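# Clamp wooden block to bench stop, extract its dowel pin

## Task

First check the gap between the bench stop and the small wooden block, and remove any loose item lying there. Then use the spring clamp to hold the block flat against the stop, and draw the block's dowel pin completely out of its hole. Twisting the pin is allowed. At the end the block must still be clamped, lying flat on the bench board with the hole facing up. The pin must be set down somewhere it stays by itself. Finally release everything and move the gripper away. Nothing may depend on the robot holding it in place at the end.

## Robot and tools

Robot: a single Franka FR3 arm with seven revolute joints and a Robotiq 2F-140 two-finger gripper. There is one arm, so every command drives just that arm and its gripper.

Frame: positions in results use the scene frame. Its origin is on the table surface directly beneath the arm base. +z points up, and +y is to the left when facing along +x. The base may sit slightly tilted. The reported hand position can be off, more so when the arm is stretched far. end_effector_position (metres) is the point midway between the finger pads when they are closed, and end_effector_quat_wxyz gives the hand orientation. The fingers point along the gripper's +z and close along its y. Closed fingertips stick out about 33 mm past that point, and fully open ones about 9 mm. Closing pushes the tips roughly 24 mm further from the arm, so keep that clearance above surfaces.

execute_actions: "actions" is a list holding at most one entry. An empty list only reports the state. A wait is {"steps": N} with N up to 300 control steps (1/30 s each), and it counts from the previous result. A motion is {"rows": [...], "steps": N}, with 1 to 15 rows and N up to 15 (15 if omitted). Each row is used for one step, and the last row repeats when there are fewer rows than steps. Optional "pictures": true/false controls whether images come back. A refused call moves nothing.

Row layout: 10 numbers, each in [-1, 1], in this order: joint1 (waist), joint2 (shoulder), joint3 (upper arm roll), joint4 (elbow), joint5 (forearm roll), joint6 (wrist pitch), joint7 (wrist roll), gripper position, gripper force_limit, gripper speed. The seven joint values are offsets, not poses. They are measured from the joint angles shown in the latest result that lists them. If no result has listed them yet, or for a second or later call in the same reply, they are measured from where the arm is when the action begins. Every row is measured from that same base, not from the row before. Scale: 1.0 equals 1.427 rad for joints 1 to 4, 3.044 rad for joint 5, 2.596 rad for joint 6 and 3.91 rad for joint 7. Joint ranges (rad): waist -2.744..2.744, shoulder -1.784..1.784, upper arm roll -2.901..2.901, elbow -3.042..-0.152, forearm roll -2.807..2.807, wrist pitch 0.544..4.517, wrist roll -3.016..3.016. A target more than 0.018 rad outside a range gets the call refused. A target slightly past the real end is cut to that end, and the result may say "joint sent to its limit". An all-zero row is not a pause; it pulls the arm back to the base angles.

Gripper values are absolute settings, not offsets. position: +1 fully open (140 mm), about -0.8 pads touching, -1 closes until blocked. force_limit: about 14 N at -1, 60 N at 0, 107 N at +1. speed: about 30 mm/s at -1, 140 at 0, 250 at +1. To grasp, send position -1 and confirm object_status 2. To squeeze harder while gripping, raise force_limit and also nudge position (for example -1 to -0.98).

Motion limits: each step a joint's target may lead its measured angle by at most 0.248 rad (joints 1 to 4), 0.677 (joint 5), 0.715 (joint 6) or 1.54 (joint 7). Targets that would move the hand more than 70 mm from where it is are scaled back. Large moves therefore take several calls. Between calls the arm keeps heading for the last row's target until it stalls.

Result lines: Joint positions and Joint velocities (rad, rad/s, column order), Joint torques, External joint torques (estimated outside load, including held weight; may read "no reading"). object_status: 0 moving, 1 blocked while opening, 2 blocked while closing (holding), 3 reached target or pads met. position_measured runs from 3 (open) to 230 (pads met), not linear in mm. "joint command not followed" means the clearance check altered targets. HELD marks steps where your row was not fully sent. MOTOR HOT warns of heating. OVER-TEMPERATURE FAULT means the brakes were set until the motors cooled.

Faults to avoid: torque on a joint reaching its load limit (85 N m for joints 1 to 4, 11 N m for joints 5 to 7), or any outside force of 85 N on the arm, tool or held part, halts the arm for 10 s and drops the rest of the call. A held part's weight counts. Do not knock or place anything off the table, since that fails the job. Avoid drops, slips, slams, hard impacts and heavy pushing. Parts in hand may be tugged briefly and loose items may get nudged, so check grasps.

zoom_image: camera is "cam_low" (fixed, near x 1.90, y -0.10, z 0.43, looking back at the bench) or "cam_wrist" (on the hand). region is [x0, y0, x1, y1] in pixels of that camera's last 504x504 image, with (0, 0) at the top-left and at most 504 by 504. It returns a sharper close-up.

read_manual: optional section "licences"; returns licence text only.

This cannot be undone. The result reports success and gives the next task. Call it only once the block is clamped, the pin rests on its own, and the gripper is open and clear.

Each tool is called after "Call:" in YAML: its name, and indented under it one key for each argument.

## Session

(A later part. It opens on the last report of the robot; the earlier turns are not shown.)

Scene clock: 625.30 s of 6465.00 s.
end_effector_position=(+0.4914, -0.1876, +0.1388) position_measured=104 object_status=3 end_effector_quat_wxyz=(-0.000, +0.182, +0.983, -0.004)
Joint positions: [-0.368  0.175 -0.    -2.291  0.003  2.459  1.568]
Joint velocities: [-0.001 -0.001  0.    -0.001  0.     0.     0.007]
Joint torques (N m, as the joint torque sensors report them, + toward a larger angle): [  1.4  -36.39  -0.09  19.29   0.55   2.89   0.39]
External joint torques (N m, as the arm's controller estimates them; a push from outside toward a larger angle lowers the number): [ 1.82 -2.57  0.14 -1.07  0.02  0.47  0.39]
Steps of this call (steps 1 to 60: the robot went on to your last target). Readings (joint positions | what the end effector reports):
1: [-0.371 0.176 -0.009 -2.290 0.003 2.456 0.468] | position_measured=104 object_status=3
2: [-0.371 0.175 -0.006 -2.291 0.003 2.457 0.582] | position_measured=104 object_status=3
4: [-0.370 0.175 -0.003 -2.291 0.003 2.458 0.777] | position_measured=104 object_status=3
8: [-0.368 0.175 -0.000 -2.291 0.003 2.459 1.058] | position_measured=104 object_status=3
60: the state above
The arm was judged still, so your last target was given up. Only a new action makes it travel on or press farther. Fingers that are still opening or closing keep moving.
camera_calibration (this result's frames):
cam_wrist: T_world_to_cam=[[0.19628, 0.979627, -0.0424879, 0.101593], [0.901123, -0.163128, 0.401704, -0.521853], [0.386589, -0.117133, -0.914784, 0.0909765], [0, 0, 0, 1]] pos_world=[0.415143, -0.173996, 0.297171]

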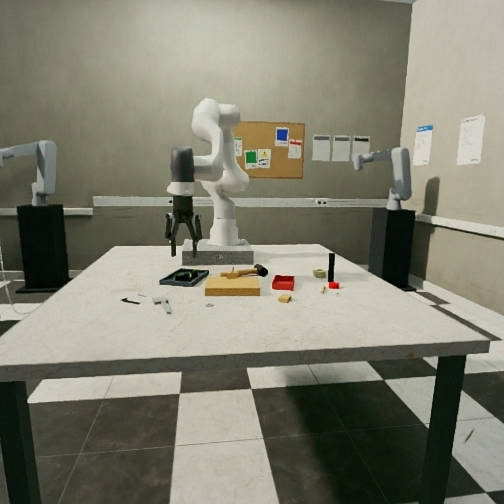

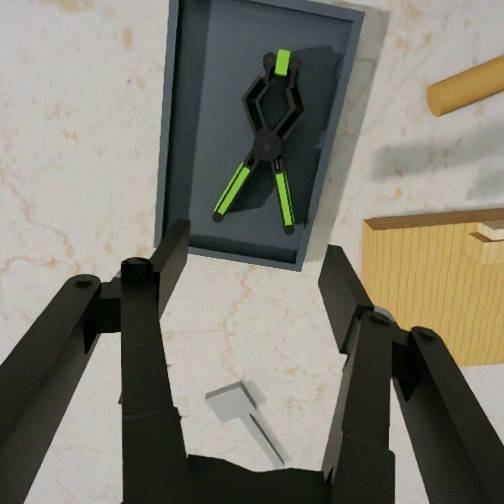

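Call:
execute_actions:
  actions:
    - {"rows": [[-0.003,0.002,0,-0.011,0,0.012,-0.002,0.2,-0.8,0],[-0.006,0.004,0,-0.022,0,0.024,-0.004,0.2,-0.8,0],[-0.009,0.006,0,-0.033,0,0.036,-0.006,0.2,-0.8,0],[-0.012,0.008,0,-0.044,0,0.048,-0.008,0.2,-0.8,0],[-0.015,0.010,0,-0.056,0,0.06,-0.01,0.2,-0.8,0],[-0.018,0.013,0,-0.067,0,0.07,-0.01,0.2,-0.8,0],[-0.021,0.016,0,-0.078,0,0.08,-0.01,0.2,-0.8,0],[-0.0241,0.019,0,-0.089,0,0.0913,-0.01,0.2,-0.8,0],[-0.0241,0.022,0,-0.1,0,0.0913,-0.01,0.2,-0.8,0],[-0.0241,0.025,0,-0.111,0,0.0913,-0.01,0.2,-0.8,0],[-0.0241,0.028,0,-0.122,0,0.0913,-0.01,0.2,-0.8,0],[-0.0241,0.030,0,-0.1335,0,0.0913,-0.01,0.2,-0.8,0]], "steps": 15}
  pictures: false

Call:
execute_actions:
  actions:
    - {"steps": 25}

Scene clock: 701.30 s of 6465.00 s.
end_effector_position=(+0.4327, -0.1826, +0.0692) position_measured=104 object_status=3 end_effector_quat_wxyz=(-0.010, +0.186, +0.982, -0.002)
Joint positions: [-0.401  0.217 -0.    -2.474  0.003  2.665  1.544]
Joint velocities: [ 0.     0.056  0.    -0.154  0.001  0.145 -0.03 ]
Joint torques (N m, as the joint torque sensors report them, + toward a larger angle): [  0.23 -35.75  -0.62  18.67   0.36   3.67  -0.22]
External joint torques (N m, as the arm's controller estimates them; a push from outside toward a larger angle lowers the number): [ 0.55  0.48 -0.54 -2.35 -0.06  0.6  -0.22]
Steps of this call (steps 1 to 90: nothing new was sent; then 72.50 s passed at rest; steps 91 to 105: all 15 steps of this action). Readings (joint positions | what the end effector reports):
91: [-0.369 0.174 -0.000 -2.294 0.003 2.464 1.569] | position_measured=104 object_status=3
92: [-0.370 0.174 0.000 -2.300 0.003 2.473 1.568] | position_measured=104 object_status=3
94: [-0.375 0.176 0.000 -2.322 0.003 2.503 1.564] | position_measured=104 object_status=3
98: [-0.391 0.189 0.000 -2.381 0.003 2.586 1.554] | position_measured=104 object_status=3
105: the state above

Scene clock: 702.13 s of 6465.00 s.
end_effector_position=(+0.4370, -0.1845, +0.0689) position_measured=104 object_status=3 end_effector_quat_wxyz=(+0.000, +0.182, +0.983, -0.004)
Joint positions: [-0.401  0.218 -0.    -2.481  0.003  2.694  1.535]
Joint velocities: [ 0.     0.002 -0.001  0.    -0.001  0.002 -0.002]
Joint torques (N m, as the joint torque sensors report them, + toward a larger angle): [  0.15 -33.53  -0.42  15.84   0.34   2.92  -0.22]
External joint torques (N m, as the arm's controller estimates them; a push from outside toward a larger angle lowers the number): [ 0.46 -1.85 -0.33 -1.09 -0.03  0.5  -0.22]
Steps of this call (steps 1 to 25: the robot went on to your last target). Readings (joint positions | what the end effector reports):
1: [-0.401 0.218 -0.000 -2.478 0.003 2.670 1.543] | position_measured=104 object_status=3
2: [-0.401 0.218 -0.000 -2.480 0.003 2.673 1.542] | position_measured=104 object_status=3
4: [-0.401 0.218 -0.000 -2.481 0.003 2.680 1.541] | position_measured=104 object_status=3
8: [-0.401 0.218 -0.000 -2.481 0.003 2.688 1.539] | position_measured=104 object_status=3
25: the state above
camera_calibration (this result's frames):
cam_wrist: T_world_to_cam=[[0.197244, 0.979407, -0.0430984, 0.105824], [0.900476, -0.163616, 0.402956, -0.444095], [0.387606, -0.11829, -0.914204, 0.0476665], [0, 0, 0, 1]] pos_world=[0.360548, -0.170667, 0.227089]

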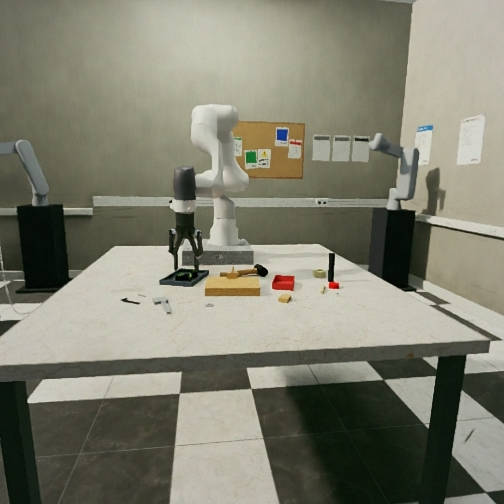

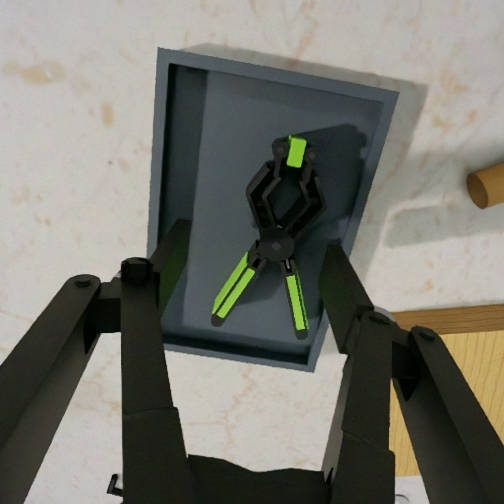

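Call:
zoom_image:
  camera: "cam_wrist"
  region: [140, 120, 400, 360]

Call:
zoom_image:
  camera: "cam_low"
  region: [150, 240, 230, 295]

Region (140, 120, 400, 360) of cam_wrist's 504x504 image, scaled by 1.938, with more detail than that image has; it fills the top 465 rows of this view, and the rest is white.

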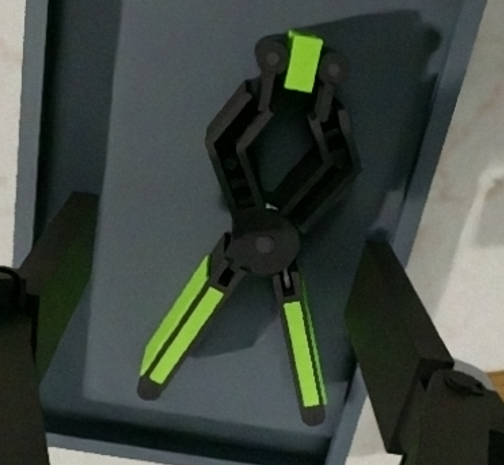

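Region (150, 240, 230, 295) of cam_low's 504x504 image, scaled by 6.300, with more detail than that image has; it fills the top 346 rows of this view, and the rest is white.

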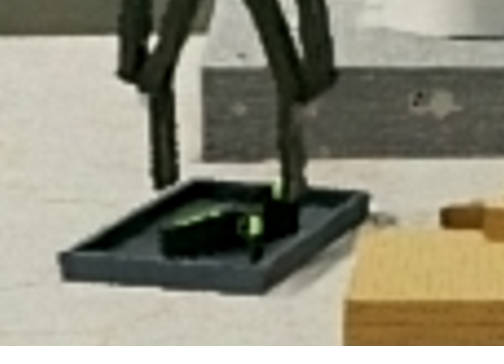

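Call:
execute_actions:
  actions:
    - {"rows": [[0,0.004,0,0.001,0,0.004,0,0.2,-0.8,0],[0,0.008,0,0.001,0,0.008,0,0.2,-0.8,0],[0,0.012,0,0.002,0,0.012,0,0.2,-0.8,0],[0,0.017,0,0.002,0,0.016,0,0.2,-0.8,0],[0,0.021,0,0.003,0,0.0193,0,0.2,-0.8,0],[0,0.025,0,0.003,0,0.0193,0,0.2,-0.8,0],[0,0.029,0,0.004,0,0.0193,0,0.2,-0.8,0],[0,0.033,0,0.005,0,0.0193,0,0.2,-0.8,0],[0,0.0375,0,0.005,0,0.0193,0,0.2,-0.8,0]], "steps": 15}

Scene clock: 737.93 s of 6465.00 s.
end_effector_position=(+0.4362, -0.1844, +0.0498) position_measured=104 object_status=3 end_effector_quat_wxyz=(-0.001, +0.182, +0.983, -0.004)
Joint positions: [-0.401  0.27  -0.    -2.476  0.003  2.737  1.535]
Joint velocities: [0.001 0.003 0.    0.003 0.001 0.024 0.   ]
Joint torques (N m, as the joint torque sensors report them, + toward a larger angle): [  0.85 -32.07  -0.7   17.26   0.3    2.96   0.14]
External joint torques (N m, as the arm's controller estimates them; a push from outside toward a larger angle lowers the number): [ 1.08  0.86 -0.76  0.94 -0.03  0.52  0.14]
Steps of this call (steps 1 to 15: the robot went on to your last target; steps 16 to 90: nothing new was sent; then 32.30 s passed at rest; steps 91 to 105: all 15 steps of this action). Readings (joint positions | what the end effector reports):
91: [-0.401 0.219 -0.000 -2.481 0.003 2.695 1.535] | position_measured=104 object_status=3
92: [-0.401 0.220 -0.000 -2.480 0.003 2.698 1.535] | position_measured=104 object_status=3
94: [-0.401 0.228 -0.000 -2.479 0.003 2.707 1.535] | position_measured=104 object_status=3
98: [-0.401 0.250 -0.000 -2.477 0.003 2.726 1.535] | position_measured=104 object_status=3
105: the state above
camera_calibration (this result's frames):
cam_wrist: T_world_to_cam=[[0.196624, 0.979552, -0.0426133, 0.105345], [0.901689, -0.163583, 0.400246, -0.436064], [0.385091, -0.117122, -0.915416, 0.0319449], [0, 0, 0, 1]] pos_world=[0.360179, -0.170782, 0.208265]

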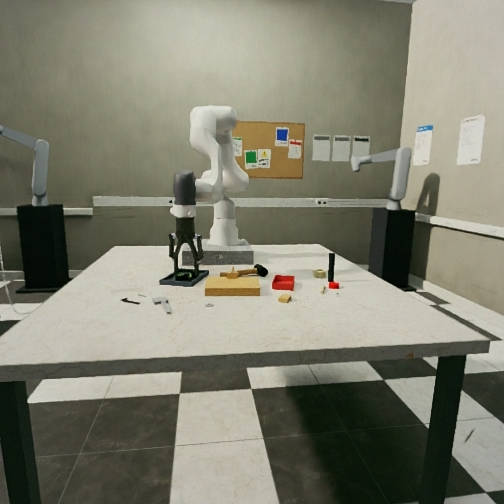

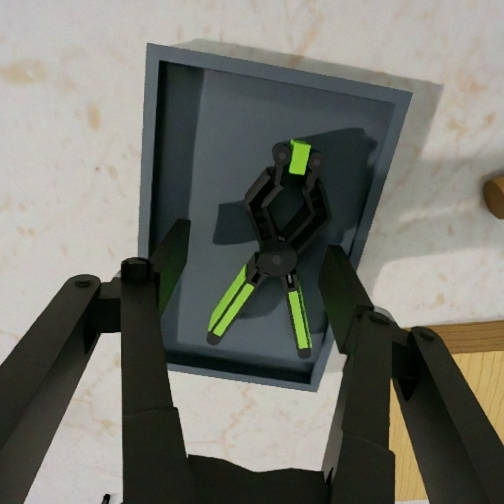

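Call:
zoom_image:
  camera: "cam_low"
  region: [155, 250, 215, 290]

Call:
zoom_image:
  camera: "cam_wrist"
  region: [140, 130, 400, 370]

Region (155, 250, 215, 290) of cam_low's 504x504 image, scaled by 8.400, with more detail than that image has.

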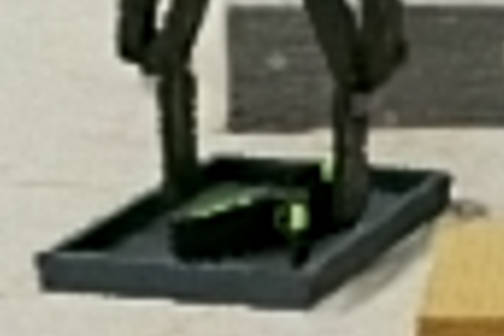

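Region (140, 130, 400, 370) of cam_wrist's 504x504 image, scaled by 1.938, with more detail than that image has; it fills the top 465 rows of this view, and the rest is white.

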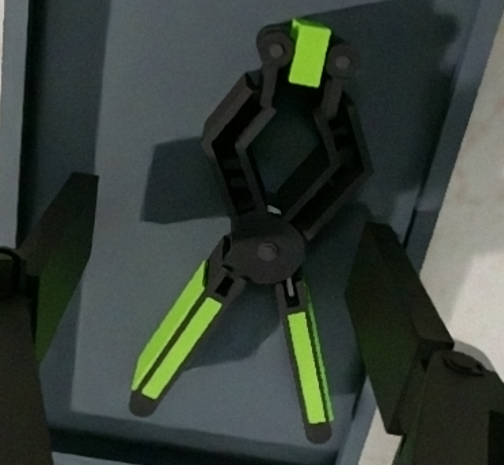

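Call:
execute_actions:
  actions:
    - {"rows": [[0,0.004,0,0.001,0,0.004,0,0.2,-0.8,0],[0,0.008,0,0.002,0,0.0083,0,0.2,-0.8,0],[0,0.0126,0,0.002,0,0.0083,0,0.2,-0.8,0],[0,0.0126,0,0.002,0,0.0083,0,0.2,-0.8,0],[0,0.0126,0,0.002,0,0.0083,0,0.2,-0.8,0],[0,0.0126,0,0.002,0,0.0083,0,0.2,-0.8,0],[0,0.0126,0,0.002,0,0.0083,0,0.2,-0.8,0],[0,0.0126,0,0.002,0,0.0083,0,-1,-0.8,-0.7]], "steps": 15}
  pictures: false

Call:
execute_actions:
  actions:
    - {"steps": 25}

Scene clock: 765.50 s of 6465.00 s.
end_effector_position=(+0.4375, -0.1850, +0.0445) position_measured=127 object_status=0 end_effector_quat_wxyz=(+0.001, +0.182, +0.983, -0.004)
Joint positions: [-0.401  0.286 -0.    -2.474  0.003  2.755  1.535]
Joint velocities: [-0.    -0.002  0.001  0.001  0.     0.006  0.   ]
Joint torques (N m, as the joint torque sensors report them, + toward a larger angle): [  1.   -32.63  -0.86  15.97   0.31   2.96   0.12]
External joint torques (N m, as the arm's controller estimates them; a push from outside toward a larger angle lowers the number): [ 1.32  0.38 -0.84 -0.06 -0.02  0.51  0.12]
Steps of this call (steps 1 to 15: the robot went on to your last target; steps 16 to 90: nothing new was sent; then 24.07 s passed at rest; steps 91 to 105: all 15 steps of this action). Readings (joint positions | what the end effector reports):
91: [-0.401 0.270 -0.000 -2.475 0.003 2.742 1.535] | position_measured=104 object_status=3
92: [-0.401 0.272 -0.000 -2.474 0.003 2.744 1.535] | position_measured=104 object_status=3
94: [-0.401 0.278 -0.000 -2.474 0.003 2.749 1.535] | position_measured=104 object_status=3
98: [-0.401 0.285 -0.000 -2.474 0.003 2.753 1.535] | position_measured=104 object_status=0
105: the state above

Scene clock: 766.33 s of 6465.00 s.
end_effector_position=(+0.4382, -0.1853, +0.0448) position_measured=184 object_status=2 end_effector_quat_wxyz=(+0.002, +0.182, +0.983, -0.005)
Joint positions: [-0.401  0.286 -0.    -2.473  0.003  2.757  1.535]
Joint velocities: [ 0.     0.    -0.001  0.001  0.    -0.     0.   ]
Joint torques (N m, as the joint torque sensors report them, + toward a larger angle): [  1.14 -32.62  -0.66  15.89   0.29   2.84   0.1 ]
External joint torques (N m, as the arm's controller estimates them; a push from outside toward a larger angle lowers the number): [ 1.41  0.22 -0.69 -0.04 -0.04  0.4   0.11]
Steps of this call (steps 1 to 15: the robot went on to your last target; steps 16 to 25: nothing new was sent). Readings (joint positions | what the end effector reports):
1: [-0.401 0.286 -0.000 -2.474 0.003 2.756 1.535] | position_measured=130 object_status=0
2: [-0.401 0.286 -0.000 -2.474 0.003 2.756 1.535] | position_measured=133 object_status=0
4: [-0.401 0.286 -0.000 -2.474 0.003 2.756 1.535] | position_measured=140 object_status=0
8: [-0.401 0.286 -0.000 -2.474 0.003 2.756 1.535] | position_measured=154 object_status=0
25: the state above
The arm was judged still, so your last target was given up. Only a new action makes it travel on or press farther. Fingers that are still opening or closing keep moving.
camera_calibration (this result's frames):
cam_wrist: T_world_to_cam=[[0.196841, 0.979449, -0.0439591, 0.105593], [0.899297, -0.16251, 0.406024, -0.435087], [0.390536, -0.119454, -0.912804, 0.0235193], [0, 0, 0, 1]] pos_world=[0.361303, -0.17132, 0.202766]

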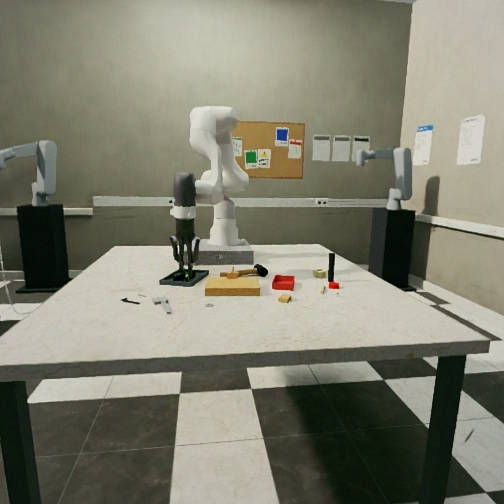

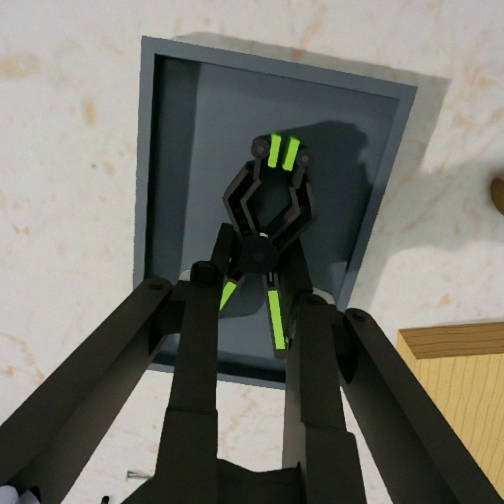

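Call:
execute_actions:
  actions:
    - {"rows": [[0,0,0,0,0,0,0,0.22,-0.8,-0.2]], "steps": 15}

Call:
zoom_image:
  camera: "cam_wrist"
  region: [130, 120, 390, 390]

Scene clock: 777.70 s of 6465.00 s.
end_effector_position=(+0.4382, -0.1853, +0.0448) position_measured=101 object_status=0 end_effector_quat_wxyz=(+0.002, +0.182, +0.983, -0.005)
Joint positions: [-0.401  0.286 -0.    -2.473  0.003  2.757  1.535]
Joint velocities: [-0.001  0.002 -0.001 -0.002 -0.     0.    -0.   ]
Joint torques (N m, as the joint torque sensors report them, + toward a larger angle): [  0.94 -34.19  -0.71  15.62   0.31   2.57   0.09]
External joint torques (N m, as the arm's controller estimates them; a push from outside toward a larger angle lowers the number): [ 1.24 -1.46 -0.7  -0.23 -0.01  0.15  0.09]
Steps of this call (steps 1 to 90: nothing new was sent; then 7.87 s passed at rest; steps 91 to 105: all 15 steps of this action). Readings (joint positions | what the end effector reports):
91: [-0.401 0.286 -0.000 -2.473 0.003 2.757 1.535] | position_measured=184 object_status=0
92: [-0.401 0.286 -0.000 -2.473 0.003 2.757 1.535] | position_measured=184 object_status=0
94: [-0.401 0.286 -0.000 -2.473 0.003 2.757 1.535] | position_measured=167 object_status=0
98: [-0.401 0.286 -0.000 -2.473 0.003 2.757 1.535] | position_measured=141 object_status=0
105: the state above
camera_calibration (this result's frames):
cam_wrist: T_world_to_cam=[[0.19684, 0.97945, -0.0439531, 0.105592], [0.899308, -0.162515, 0.405998, -0.435082], [0.390512, -0.119444, -0.912816, 0.0235333], [0, 0, 0, 1]] pos_world=[0.361298, -0.171318, 0.202765]

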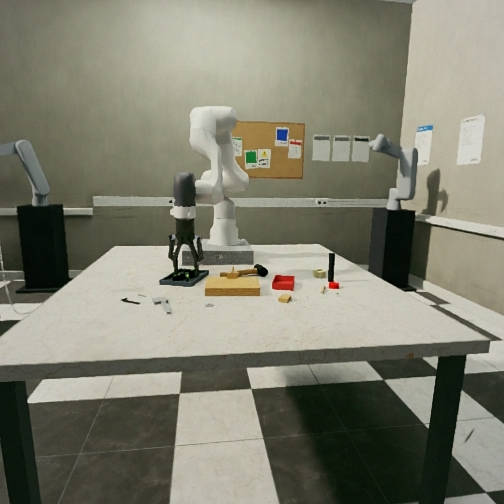

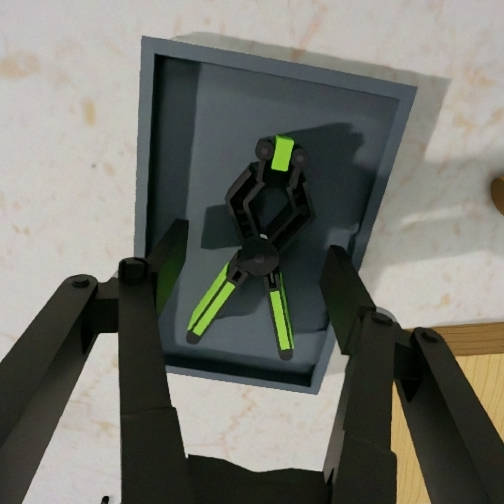

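Region (130, 120, 390, 390) of cam_wrist's 504x504 image, scaled by 1.867, with more detail than that image has; it fills the left 485 columns of this view, and the rest is white.

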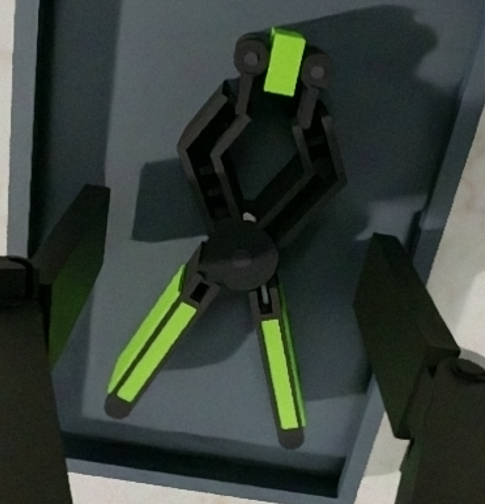

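Call:
execute_actions:
  actions:
    - {"rows": [[0.0003,0.005,0,0.01,0,-0.004,0.001,0.22,0.3,-0.2],[0.0006,0.011,0,0.02,0,-0.008,0.002,0.22,0.3,-0.2],[0.0009,0.017,0,0.03,0,-0.012,0.003,0.22,0.3,-0.2],[0.0012,0.023,0,0.0405,0,-0.015,0.004,0.22,0.3,-0.2],[0.0015,0.0285,0,0.0505,0,-0.018,0.005,0.22,0.3,-0.2],[0.0018,0.034,0,0.061,0,-0.021,0.006,0.22,0.3,-0.2],[0.0021,0.04,0,0.071,0,-0.024,0.007,0.22,0.3,-0.2],[0.0024,0.046,0,0.081,0,-0.027,0.0077,0.22,0.3,-0.2],[0.0027,0.0515,0,0.091,0,-0.03,0.0077,0.22,0.3,-0.2],[0.003,0.057,0,0.101,0,-0.0327,0.0077,0.22,0.3,-0.2],[0.0033,0.063,0,0.111,0,-0.0327,0.0077,0.22,0.3,-0.2],[0.0035,0.069,0,0.1215,0,-0.0327,0.0077,0.22,0.3,-0.2],[0.0035,0.0745,0,0.1315,0,-0.0327,0.0077,0.22,0.3,-0.2]], "steps": 15}
  pictures: false

Call:
execute_actions:
  actions:
    - {"steps": 18}

Scene clock: 846.50 s of 6465.00 s.
end_effector_position=(+0.4874, -0.2042, +0.0461) position_measured=101 object_status=3 end_effector_quat_wxyz=(+0.005, +0.188, +0.982, -0.005)
Joint positions: [-0.398  0.382 -0.    -2.3    0.003  2.687  1.551]
Joint velocities: [ 0.002  0.097  0.     0.187 -0.001 -0.065  0.026]
Joint torques (N m, as the joint torque sensors report them, + toward a larger angle): [  1.83 -37.58  -0.68  16.3    0.39   1.99   0.45]
External joint torques (N m, as the arm's controller estimates them; a push from outside toward a larger angle lowers the number): [ 2.05 -0.14 -0.84  0.59  0.05 -0.22  0.45]
Steps of this call (steps 1 to 15: the robot went on to your last target; steps 16 to 90: nothing new was sent; then 65.30 s passed at rest; steps 91 to 105: all 15 steps of this action). Readings (joint positions | what the end effector reports):
91: [-0.401 0.287 -0.000 -2.471 0.003 2.755 1.535] | position_measured=101 object_status=3
92: [-0.401 0.290 -0.000 -2.465 0.003 2.752 1.535] | position_measured=101 object_status=3
94: [-0.401 0.301 -0.000 -2.444 0.003 2.743 1.536] | position_measured=101 object_status=3
98: [-0.401 0.331 -0.000 -2.390 0.003 2.720 1.542] | position_measured=101 object_status=3
105: the state above

Scene clock: 847.10 s of 6465.00 s.
end_effector_position=(+0.4888, -0.2046, +0.0454) position_measured=101 object_status=3 end_effector_quat_wxyz=(+0.002, +0.192, +0.981, -0.005)
Joint positions: [-0.398  0.39  -0.    -2.287  0.003  2.675  1.558]
Joint velocities: [ 0.    -0.001 -0.     0.002  0.001 -0.001  0.003]
Joint torques (N m, as the joint torque sensors report them, + toward a larger angle): [  1.74 -36.82  -0.72  17.93   0.4    2.14   0.48]
External joint torques (N m, as the arm's controller estimates them; a push from outside toward a larger angle lowers the number): [ 2.03  0.64 -0.83  0.56  0.02 -0.3   0.48]
Steps of this call (steps 1 to 18: the robot went on to your last target). Readings (joint positions | what the end effector reports):
1: [-0.398 0.385 -0.000 -2.295 0.003 2.685 1.552] | position_measured=101 object_status=3
2: [-0.398 0.386 -0.000 -2.292 0.003 2.683 1.553] | position_measured=101 object_status=3
4: [-0.398 0.388 -0.000 -2.289 0.003 2.680 1.554] | position_measured=101 object_status=3
8: [-0.398 0.389 -0.000 -2.287 0.003 2.677 1.556] | position_measured=101 object_status=3
18: the state above
camera_calibration (this result's frames):
cam_wrist: T_world_to_cam=[[0.215918, 0.975431, -0.0437392, 0.104419], [0.89584, -0.180084, 0.406252, -0.485891], [0.388394, -0.126901, -0.912714, 0.00152652], [0, 0, 0, 1]] pos_world=[0.412142, -0.189161, 0.203355]

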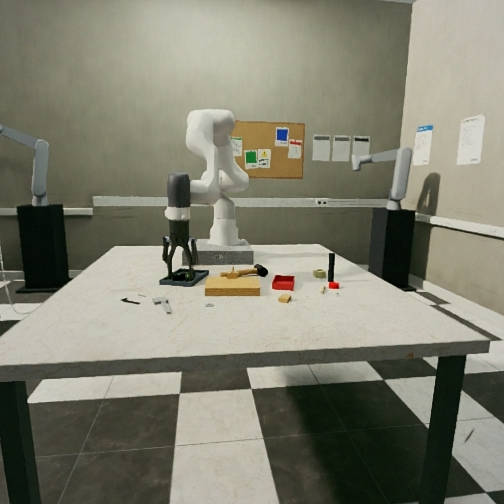

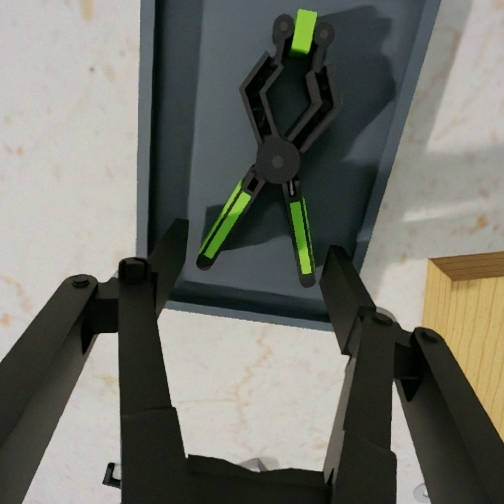

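Call:
zoom_image:
  camera: "cam_wrist"
  region: [140, 180, 380, 340]

Region (140, 180, 380, 340) of cam_wrist's 504x504 image, scaled by 2.100, with more detail than that image has.

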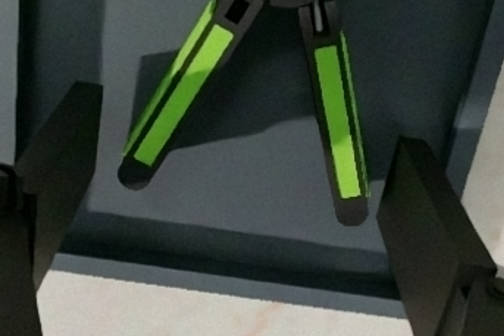

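Call:
execute_actions:
  actions:
    - {"rows": [[0,0,0,0,0,0,0,-1,0.3,-0.5]], "steps": 15}
  pictures: false

Call:
execute_actions:
  actions:
    - {"steps": 20}

Scene clock: 863.57 s of 6465.00 s.
end_effector_position=(+0.4919, -0.2058, +0.0485) position_measured=164 object_status=0 end_effector_quat_wxyz=(+0.006, +0.192, +0.981, -0.005)
Joint positions: [-0.398  0.386 -0.    -2.284  0.003  2.676  1.559]
Joint velocities: [ 0.001 -0.009  0.001  0.005 -0.001  0.007  0.   ]
Joint torques (N m, as the joint torque sensors report them, + toward a larger angle): [  0.7  -36.29  -0.68  14.52   0.37   2.23   0.08]
External joint torques (N m, as the arm's controller estimates them; a push from outside toward a larger angle lowers the number): [ 0.95  0.88 -0.83 -2.8  -0.01 -0.21  0.08]
Steps of this call (steps 1 to 15: the robot went on to your last target; steps 16 to 90: nothing new was sent; then 12.97 s passed at rest; steps 91 to 105: all 15 steps of this action). Readings (joint positions | what the end effector reports):
91: [-0.398 0.390 -0.000 -2.287 0.003 2.674 1.559] | position_measured=101 object_status=0
92: [-0.398 0.390 -0.000 -2.287 0.003 2.674 1.559] | position_measured=104 object_status=0
94: [-0.398 0.390 -0.000 -2.287 0.003 2.674 1.559] | position_measured=113 object_status=0
98: [-0.398 0.388 -0.000 -2.286 0.003 2.675 1.559] | position_measured=132 object_status=0
105: the state above

Scene clock: 864.23 s of 6465.00 s.
end_effector_position=(+0.4932, -0.2063, +0.0497) position_measured=206 object_status=2 end_effector_quat_wxyz=(+0.007, +0.192, +0.981, -0.006)
Joint positions: [-0.398  0.384 -0.    -2.284  0.003  2.677  1.559]
Joint velocities: [-0.001 -0.     0.001  0.001  0.001 -0.     0.   ]
Joint torques (N m, as the joint torque sensors report them, + toward a larger angle): [  1.07 -34.96  -0.53  15.3    0.39   2.3    0.08]
External joint torques (N m, as the arm's controller estimates them; a push from outside toward a larger angle lowers the number): [ 1.44  2.42 -0.57 -2.2   0.   -0.16  0.08]
Steps of this call (steps 1 to 15: the robot went on to your last target; steps 16 to 20: nothing new was sent). Readings (joint positions | what the end effector reports):
1: [-0.398 0.386 -0.000 -2.284 0.003 2.676 1.559] | position_measured=169 object_status=0
2: [-0.398 0.385 -0.000 -2.284 0.003 2.676 1.559] | position_measured=173 object_status=0
4: [-0.398 0.385 -0.000 -2.284 0.003 2.677 1.559] | position_measured=182 object_status=0
8: [-0.398 0.384 -0.000 -2.284 0.003 2.677 1.559] | position_measured=201 object_status=0
20: the state above
The arm was judged still, so your last target was given up. Only a new action makes it travel on or press farther. Fingers that are still opening or closing keep moving.
camera_calibration (this result's frames):
cam_wrist: T_world_to_cam=[[0.217247, 0.975048, -0.0456749, 0.104714], [0.891524, -0.179148, 0.416041, -0.490023], [0.397477, -0.131104, -0.908198, -0.00206993], [0, 0, 0, 1]] pos_world=[0.414942, -0.19016, 0.206773]

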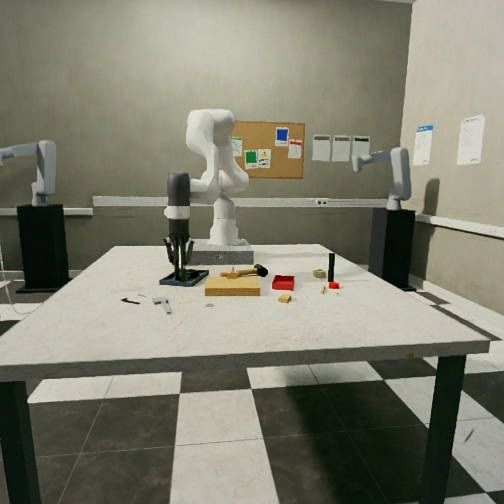

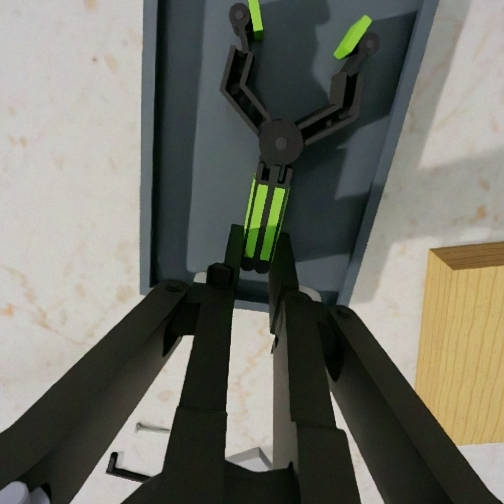

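Call:
execute_actions:
  actions:
    - {"rows": [[0,-0.006,0,0,0,-0.006,0,-1,0.3,-0.5],[0,-0.014,0,0,0,-0.014,0,-1,0.3,-0.5],[0,-0.024,0,0,0,-0.023,0,-1,0.3,-0.5],[0,-0.035,0,0,0,-0.032,0,-1,0.3,-0.5],[0,-0.046,0,0.001,0,-0.041,0,-1,0.3,-0.5],[0,-0.057,0,0.002,0,-0.05,0,-1,0.3,-0.5],[0,-0.068,0,0.003,0,-0.059,0,-1,0.3,-0.5],[0,-0.08,0,0.004,0,-0.068,0,-1,0.3,-0.5],[0,-0.091,0,0.005,0,-0.077,0,-1,0.3,-0.5],[0,-0.102,0,0.006,0,-0.0867,0,-1,0.3,-0.5],[0,-0.114,0,0.008,0,-0.0867,0,-1,0.3,-0.5],[0,-0.125,0,0.009,0,-0.0867,0,-1,0.3,-0.5],[0,-0.1366,0,0.0105,0,-0.0867,0,-1,0.3,-0.5]], "steps": 15}
  pictures: false

Call:
execute_actions:
  actions:
    - {"steps": 15}

Scene clock: 952.73 s of 6465.00 s.
end_effector_position=(+0.4987, -0.2076, +0.1350) position_measured=206 object_status=2 end_effector_quat_wxyz=(+0.011, +0.192, +0.981, -0.006)
Joint positions: [-0.398  0.203 -0.    -2.27   0.003  2.49   1.559]
Joint velocities: [-0.    -0.282  0.001  0.076 -0.    -0.187 -0.001]
Joint torques (N m, as the joint torque sensors report them, + toward a larger angle): [  0.93 -30.66  -0.98  16.79   0.49   1.58   0.12]
External joint torques (N m, as the arm's controller estimates them; a push from outside toward a larger angle lowers the number): [ 1.15 -3.32 -0.97  0.49  0.   -0.25  0.12]
Steps of this call (steps 1 to 90: nothing new was sent; then 85.00 s passed at rest; steps 91 to 105: all 15 steps of this action). Readings (joint positions | what the end effector reports):
91: [-0.398 0.383 -0.000 -2.284 0.003 2.675 1.559] | position_measured=206 object_status=2
92: [-0.398 0.381 -0.000 -2.284 0.003 2.670 1.559] | position_measured=206 object_status=2
94: [-0.398 0.366 -0.000 -2.285 0.003 2.650 1.559] | position_measured=206 object_status=2
98: [-0.398 0.311 -0.000 -2.283 0.003 2.587 1.559] | position_measured=206 object_status=2
105: the state above

Scene clock: 953.23 s of 6465.00 s.
end_effector_position=(+0.4934, -0.2053, +0.1403) position_measured=206 object_status=2 end_effector_quat_wxyz=(+0.003, +0.192, +0.981, -0.004)
Joint positions: [-0.398  0.189 -0.    -2.268  0.003  2.456  1.559]
Joint velocities: [-0.001  0.     0.001 -0.001 -0.001 -0.011  0.   ]
Joint torques (N m, as the joint torque sensors report them, + toward a larger angle): [  0.97 -35.75  -0.87  19.48   0.5    2.29   0.12]
External joint torques (N m, as the arm's controller estimates them; a push from outside toward a larger angle lowers the number): [ 1.22 -1.37 -0.83 -0.98 -0.02 -0.15  0.12]
Steps of this call (steps 1 to 15: the robot went on to your last target). Readings (joint positions | what the end effector reports):
1: [-0.398 0.196 -0.000 -2.268 0.003 2.484 1.559] | position_measured=206 object_status=2
2: [-0.398 0.192 -0.000 -2.267 0.003 2.480 1.559] | position_measured=206 object_status=2
4: [-0.398 0.189 -0.000 -2.267 0.003 2.472 1.559] | position_measured=206 object_status=2
8: [-0.398 0.189 -0.000 -2.267 0.003 2.462 1.559] | position_measured=206 object_status=2
15: the state above
camera_calibration (this result's frames):
cam_wrist: T_world_to_cam=[[0.216654, 0.975284, -0.0433775, 0.107839], [0.895296, -0.180777, 0.407141, -0.528685], [0.389237, -0.127045, -0.912335, 0.0857734], [0, 0, 0, 1]] pos_world=[0.41658, -0.189851, 0.298181]

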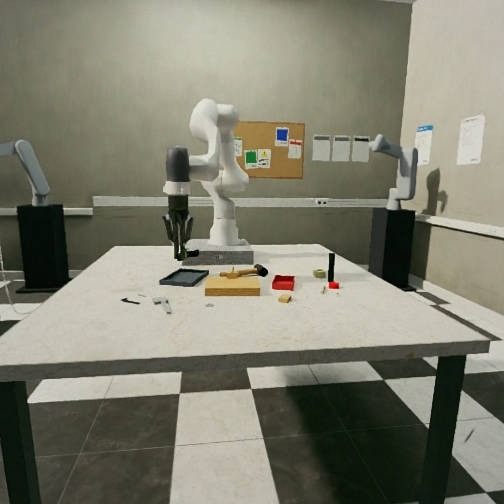

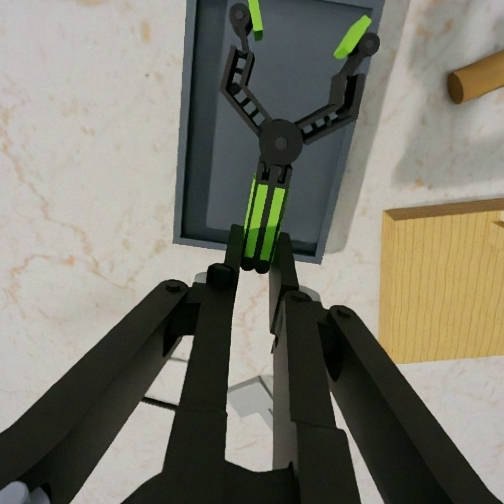

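Call:
execute_actions:
  actions:
    - {"rows": [[0.015,0.002,0,0.003,0,-0.001,-0.012,-1,0.3,-0.5],[0.04,0.004,0,0.007,0,-0.002,-0.03,-1,0.3,-0.5],[0.07,0.008,0,0.013,0,-0.003,-0.052,-1,0.3,-0.5],[0.1,0.011,0,0.018,0,-0.004,-0.075,-1,0.3,-0.5],[0.13,0.015,0,0.024,0,-0.005,-0.097,-1,0.3,-0.5],[0.16,0.018,0,0.029,0,-0.007,-0.12,-1,0.3,-0.5],[0.19,0.021,0,0.035,0,-0.008,-0.142,-1,0.3,-0.5],[0.22,0.025,0,0.04,0,-0.009,-0.164,-1,0.3,-0.5],[0.25,0.028,0,0.046,0,-0.01,-0.187,-1,0.3,-0.5],[0.28,0.031,0,0.051,0,-0.012,-0.21,-1,0.3,-0.5],[0.31,0.035,0,0.056,0,-0.013,-0.232,-1,0.3,-0.5],[0.34,0.038,0,0.062,0,-0.014,-0.254,-1,0.3,-0.5],[0.37,0.041,0,0.067,0,-0.015,-0.276,-1,0.3,-0.5],[0.4,0.045,0,0.073,0,-0.0165,-0.3,-1,0.3,-0.5],[0.4302,0.048,0,0.0783,0,-0.0177,-0.3211,-1,0.3,-0.5]], "steps": 15}
  pictures: false

Call:
execute_actions:
  actions:
    - {"steps": 55}

Scene clock: 987.43 s of 6465.00 s.
end_effector_position=(+0.5602, +0.0341, +0.1422) position_measured=206 object_status=2 end_effector_quat_wxyz=(+0.005, -0.287, +0.958, -0.007)
Joint positions: [ 0.06   0.239 -0.003 -2.183  0.003  2.433  1.045]
Joint velocities: [ 1.105  0.123  0.046  0.203  0.001 -0.056 -1.497]
Joint torques (N m, as the joint torque sensors report them, + toward a larger angle): [ -0.82 -37.46  -2.71  19.95   0.54   1.95  -0.45]
External joint torques (N m, as the arm's controller estimates them; a push from outside toward a larger angle lowers the number): [ 2.48  0.15 -0.96  0.75  0.04 -0.21 -0.46]
Steps of this call (steps 1 to 15: the robot went on to your last target; steps 16 to 90: nothing new was sent; then 30.70 s passed at rest; steps 91 to 105: all 15 steps of this action). Readings (joint positions | what the end effector reports):
91: [-0.395 0.190 -0.002 -2.267 0.003 2.454 1.556] | position_measured=206 object_status=2
92: [-0.386 0.191 -0.006 -2.265 0.003 2.454 1.546] | position_measured=206 object_status=2
94: [-0.342 0.196 -0.012 -2.256 0.003 2.452 1.504] | position_measured=206 object_status=2
98: [-0.204 0.211 -0.008 -2.231 0.003 2.447 1.370] | position_measured=206 object_status=2
105: the state above

Scene clock: 989.27 s of 6465.00 s.
end_effector_position=(+0.5507, +0.1238, +0.1403) position_measured=206 object_status=2 end_effector_quat_wxyz=(-0.003, -0.673, +0.740, -0.004)
Joint positions: [ 0.216  0.256  0.001 -2.157  0.003  2.412  0.311]
Joint velocities: [ 0.     0.     0.     0.    -0.001 -0.    -0.005]
Joint torques (N m, as the joint torque sensors report them, + toward a larger angle): [  0.62 -37.39  -1.28  21.64   0.51   2.31  -0.22]
External joint torques (N m, as the arm's controller estimates them; a push from outside toward a larger angle lowers the number): [ 1.08 -0.23 -1.12  0.7  -0.01 -0.17 -0.22]
Steps of this call (steps 1 to 55: the robot went on to your last target). Readings (joint positions | what the end effector reports):
1: [0.097 0.243 -0.003 -2.177 0.003 2.431 0.988] | position_measured=206 object_status=2
2: [0.134 0.247 -0.002 -2.170 0.003 2.428 0.921] | position_measured=206 object_status=2
4: [0.189 0.253 0.007 -2.162 0.003 2.424 0.800] | position_measured=206 object_status=2
8: [0.221 0.255 0.011 -2.158 0.003 2.417 0.626] | position_measured=206 object_status=2
55: the state above
camera_calibration (this result's frames):
cam_wrist: T_world_to_cam=[[-0.996608, -0.0740237, -0.035956, 0.571415], [-0.0822051, 0.915802, 0.393128, -0.115963], [0.00382786, 0.39475, -0.918781, 0.253806], [0, 0, 0, 1]] pos_world=[0.558973, 0.0483079, 0.299326]

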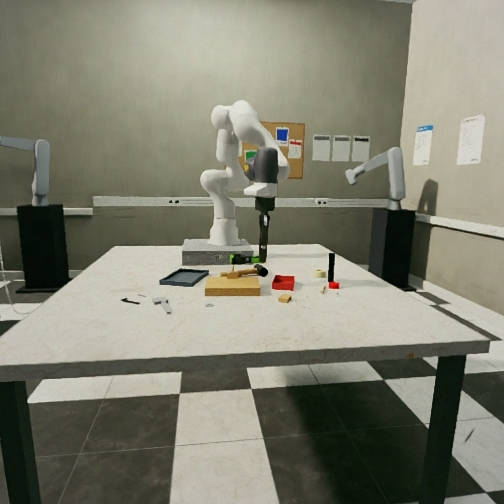

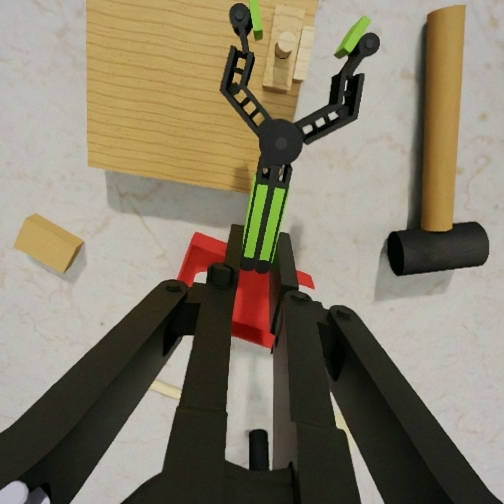

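Call:
zoom_image:
  camera: "cam_wrist"
  region: [210, 0, 390, 170]

Call:
zoom_image:
  camera: "cam_low"
  region: [200, 240, 290, 300]

Region (210, 0, 390, 170) of cam_wrist's 504x504 image, scaled by 2.800, with more detail than that image has.

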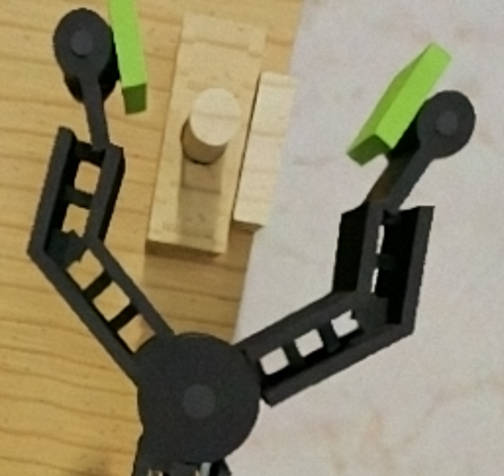

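Region (200, 240, 290, 300) of cam_low's 504x504 image, scaled by 5.600, with more detail than that image has.

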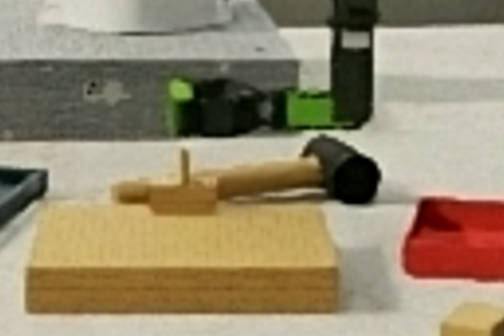

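Call:
execute_actions:
  actions:
    - {"rows": [[0,0.004,0,0,0,0.005,0,-1,0.3,-0.5],[0,0.009,0,0,0,0.01,0,-1,0.3,-0.5],[0,0.014,0,0,0,0.015,0,-1,0.3,-0.5],[0,0.019,0,-0.001,0,0.019,0,-1,0.3,-0.5],[0,0.024,0,-0.001,0,0.023,0,-1,0.3,-0.5],[0,0.029,0,-0.001,0,0.027,0,-1,0.3,-0.5],[0,0.034,0,-0.002,0,0.031,0,-1,0.3,-0.5],[0,0.039,0,-0.002,0,0.0337,0,-1,0.3,-0.5],[0,0.044,0,-0.002,0,0.0337,0,-1,0.3,-0.5],[0,0.049,0,-0.002,0,0.0337,0,-1,0.3,-0.5],[0,0.054,0,-0.002,0,0.0337,0,-1,0.3,-0.5],[0,0.058,0,-0.002,0,0.0337,0,-1,0.3,-0.5]], "steps": 15}
  pictures: false

Call:
execute_actions:
  actions:
    - {"steps": 15}

Call:
zoom_image:
  camera: "cam_wrist"
  region: [210, 0, 390, 170]

Call:
zoom_image:
  camera: "cam_low"
  region: [200, 240, 290, 300]

Scene clock: 1030.43 s of 6465.00 s.
end_effector_position=(+0.5501, +0.1232, +0.1005) position_measured=206 object_status=2 end_effector_quat_wxyz=(-0.006, -0.674, +0.739, -0.002)
Joint positions: [ 0.216  0.336  0.    -2.161  0.003  2.487  0.309]
Joint velocities: [ 0.     0.073  0.001 -0.013 -0.001  0.047  0.001]
Joint torques (N m, as the joint torque sensors report them, + toward a larger angle): [  0.73 -41.94  -0.83  20.41   0.45   3.18   0.26]
External joint torques (N m, as the arm's controller estimates them; a push from outside toward a larger angle lowers the number): [ 1.15 -0.46 -0.8  -1.15 -0.05  0.44  0.26]
Steps of this call (steps 1 to 15: the robot went on to your last target; steps 16 to 90: nothing new was sent; then 37.67 s passed at rest; steps 91 to 105: all 15 steps of this action). Readings (joint positions | what the end effector reports):
91: [0.216 0.256 0.000 -2.157 0.003 2.413 0.309] | position_measured=206 object_status=2
92: [0.216 0.258 0.000 -2.157 0.003 2.417 0.309] | position_measured=206 object_status=2
94: [0.216 0.266 0.000 -2.157 0.003 2.429 0.309] | position_measured=206 object_status=2
98: [0.216 0.293 0.000 -2.158 0.003 2.460 0.309] | position_measured=206 object_status=2
105: the state above

Scene clock: 1030.93 s of 6465.00 s.
end_effector_position=(+0.5521, +0.1236, +0.0997) position_measured=206 object_status=2 end_effector_quat_wxyz=(-0.003, -0.674, +0.739, -0.004)
Joint positions: [ 0.216  0.338  0.    -2.161  0.003  2.496  0.309]
Joint velocities: [-0.    -0.    -0.001  0.001 -0.     0.003  0.   ]
Joint torques (N m, as the joint torque sensors report them, + toward a larger angle): [  0.56 -39.49  -1.24  20.14   0.47   2.96   0.21]
External joint torques (N m, as the arm's controller estimates them; a push from outside toward a larger angle lowers the number): [ 1.07 -0.91 -1.12  0.29 -0.01  0.49  0.21]
Steps of this call (steps 1 to 15: the robot went on to your last target). Readings (joint positions | what the end effector reports):
1: [0.216 0.337 0.000 -2.161 0.003 2.488 0.309] | position_measured=206 object_status=2
2: [0.216 0.338 0.000 -2.161 0.003 2.490 0.309] | position_measured=206 object_status=2
4: [0.216 0.338 0.000 -2.161 0.003 2.492 0.309] | position_measured=206 object_status=2
8: [0.216 0.338 0.000 -2.161 0.003 2.495 0.309] | position_measured=206 object_status=2
15: the state above
The arm was judged still, so your last target was given up. Only a new action makes it travel on or press farther. Fingers that are still opening or closing keep moving.
camera_calibration (this result's frames):
cam_wrist: T_world_to_cam=[[-0.996534, -0.0757022, -0.0344862, 0.57143], [-0.0831668, 0.91584, 0.392835, -0.0991376], [0.00184537, 0.394342, -0.918962, 0.217795], [0, 0, 0, 1]] pos_world=[0.560802, 0.048167, 0.258796]

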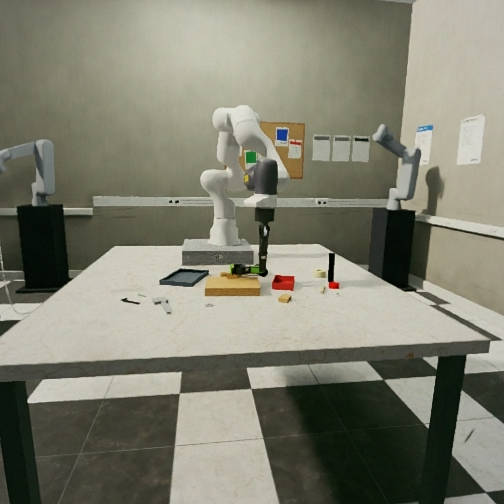

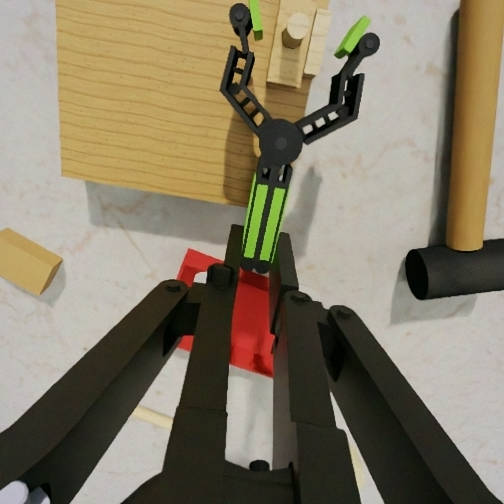

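Region (210, 0, 390, 170) of cam_wrist's 504x504 image, scaled by 2.800, with more detail than that image has.

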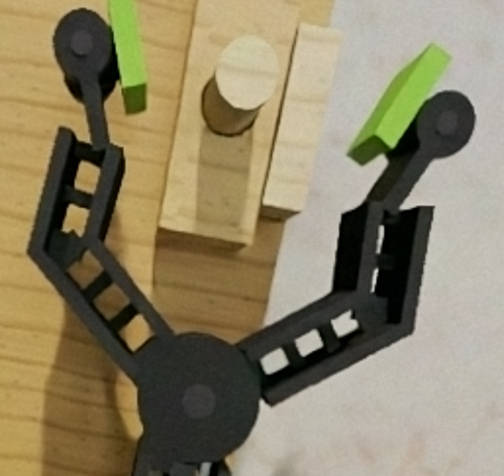

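Region (200, 240, 290, 300) of cam_low's 504x504 image, scaled by 5.600, with more detail than that image has.

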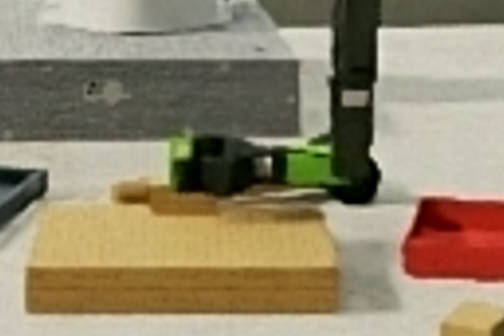

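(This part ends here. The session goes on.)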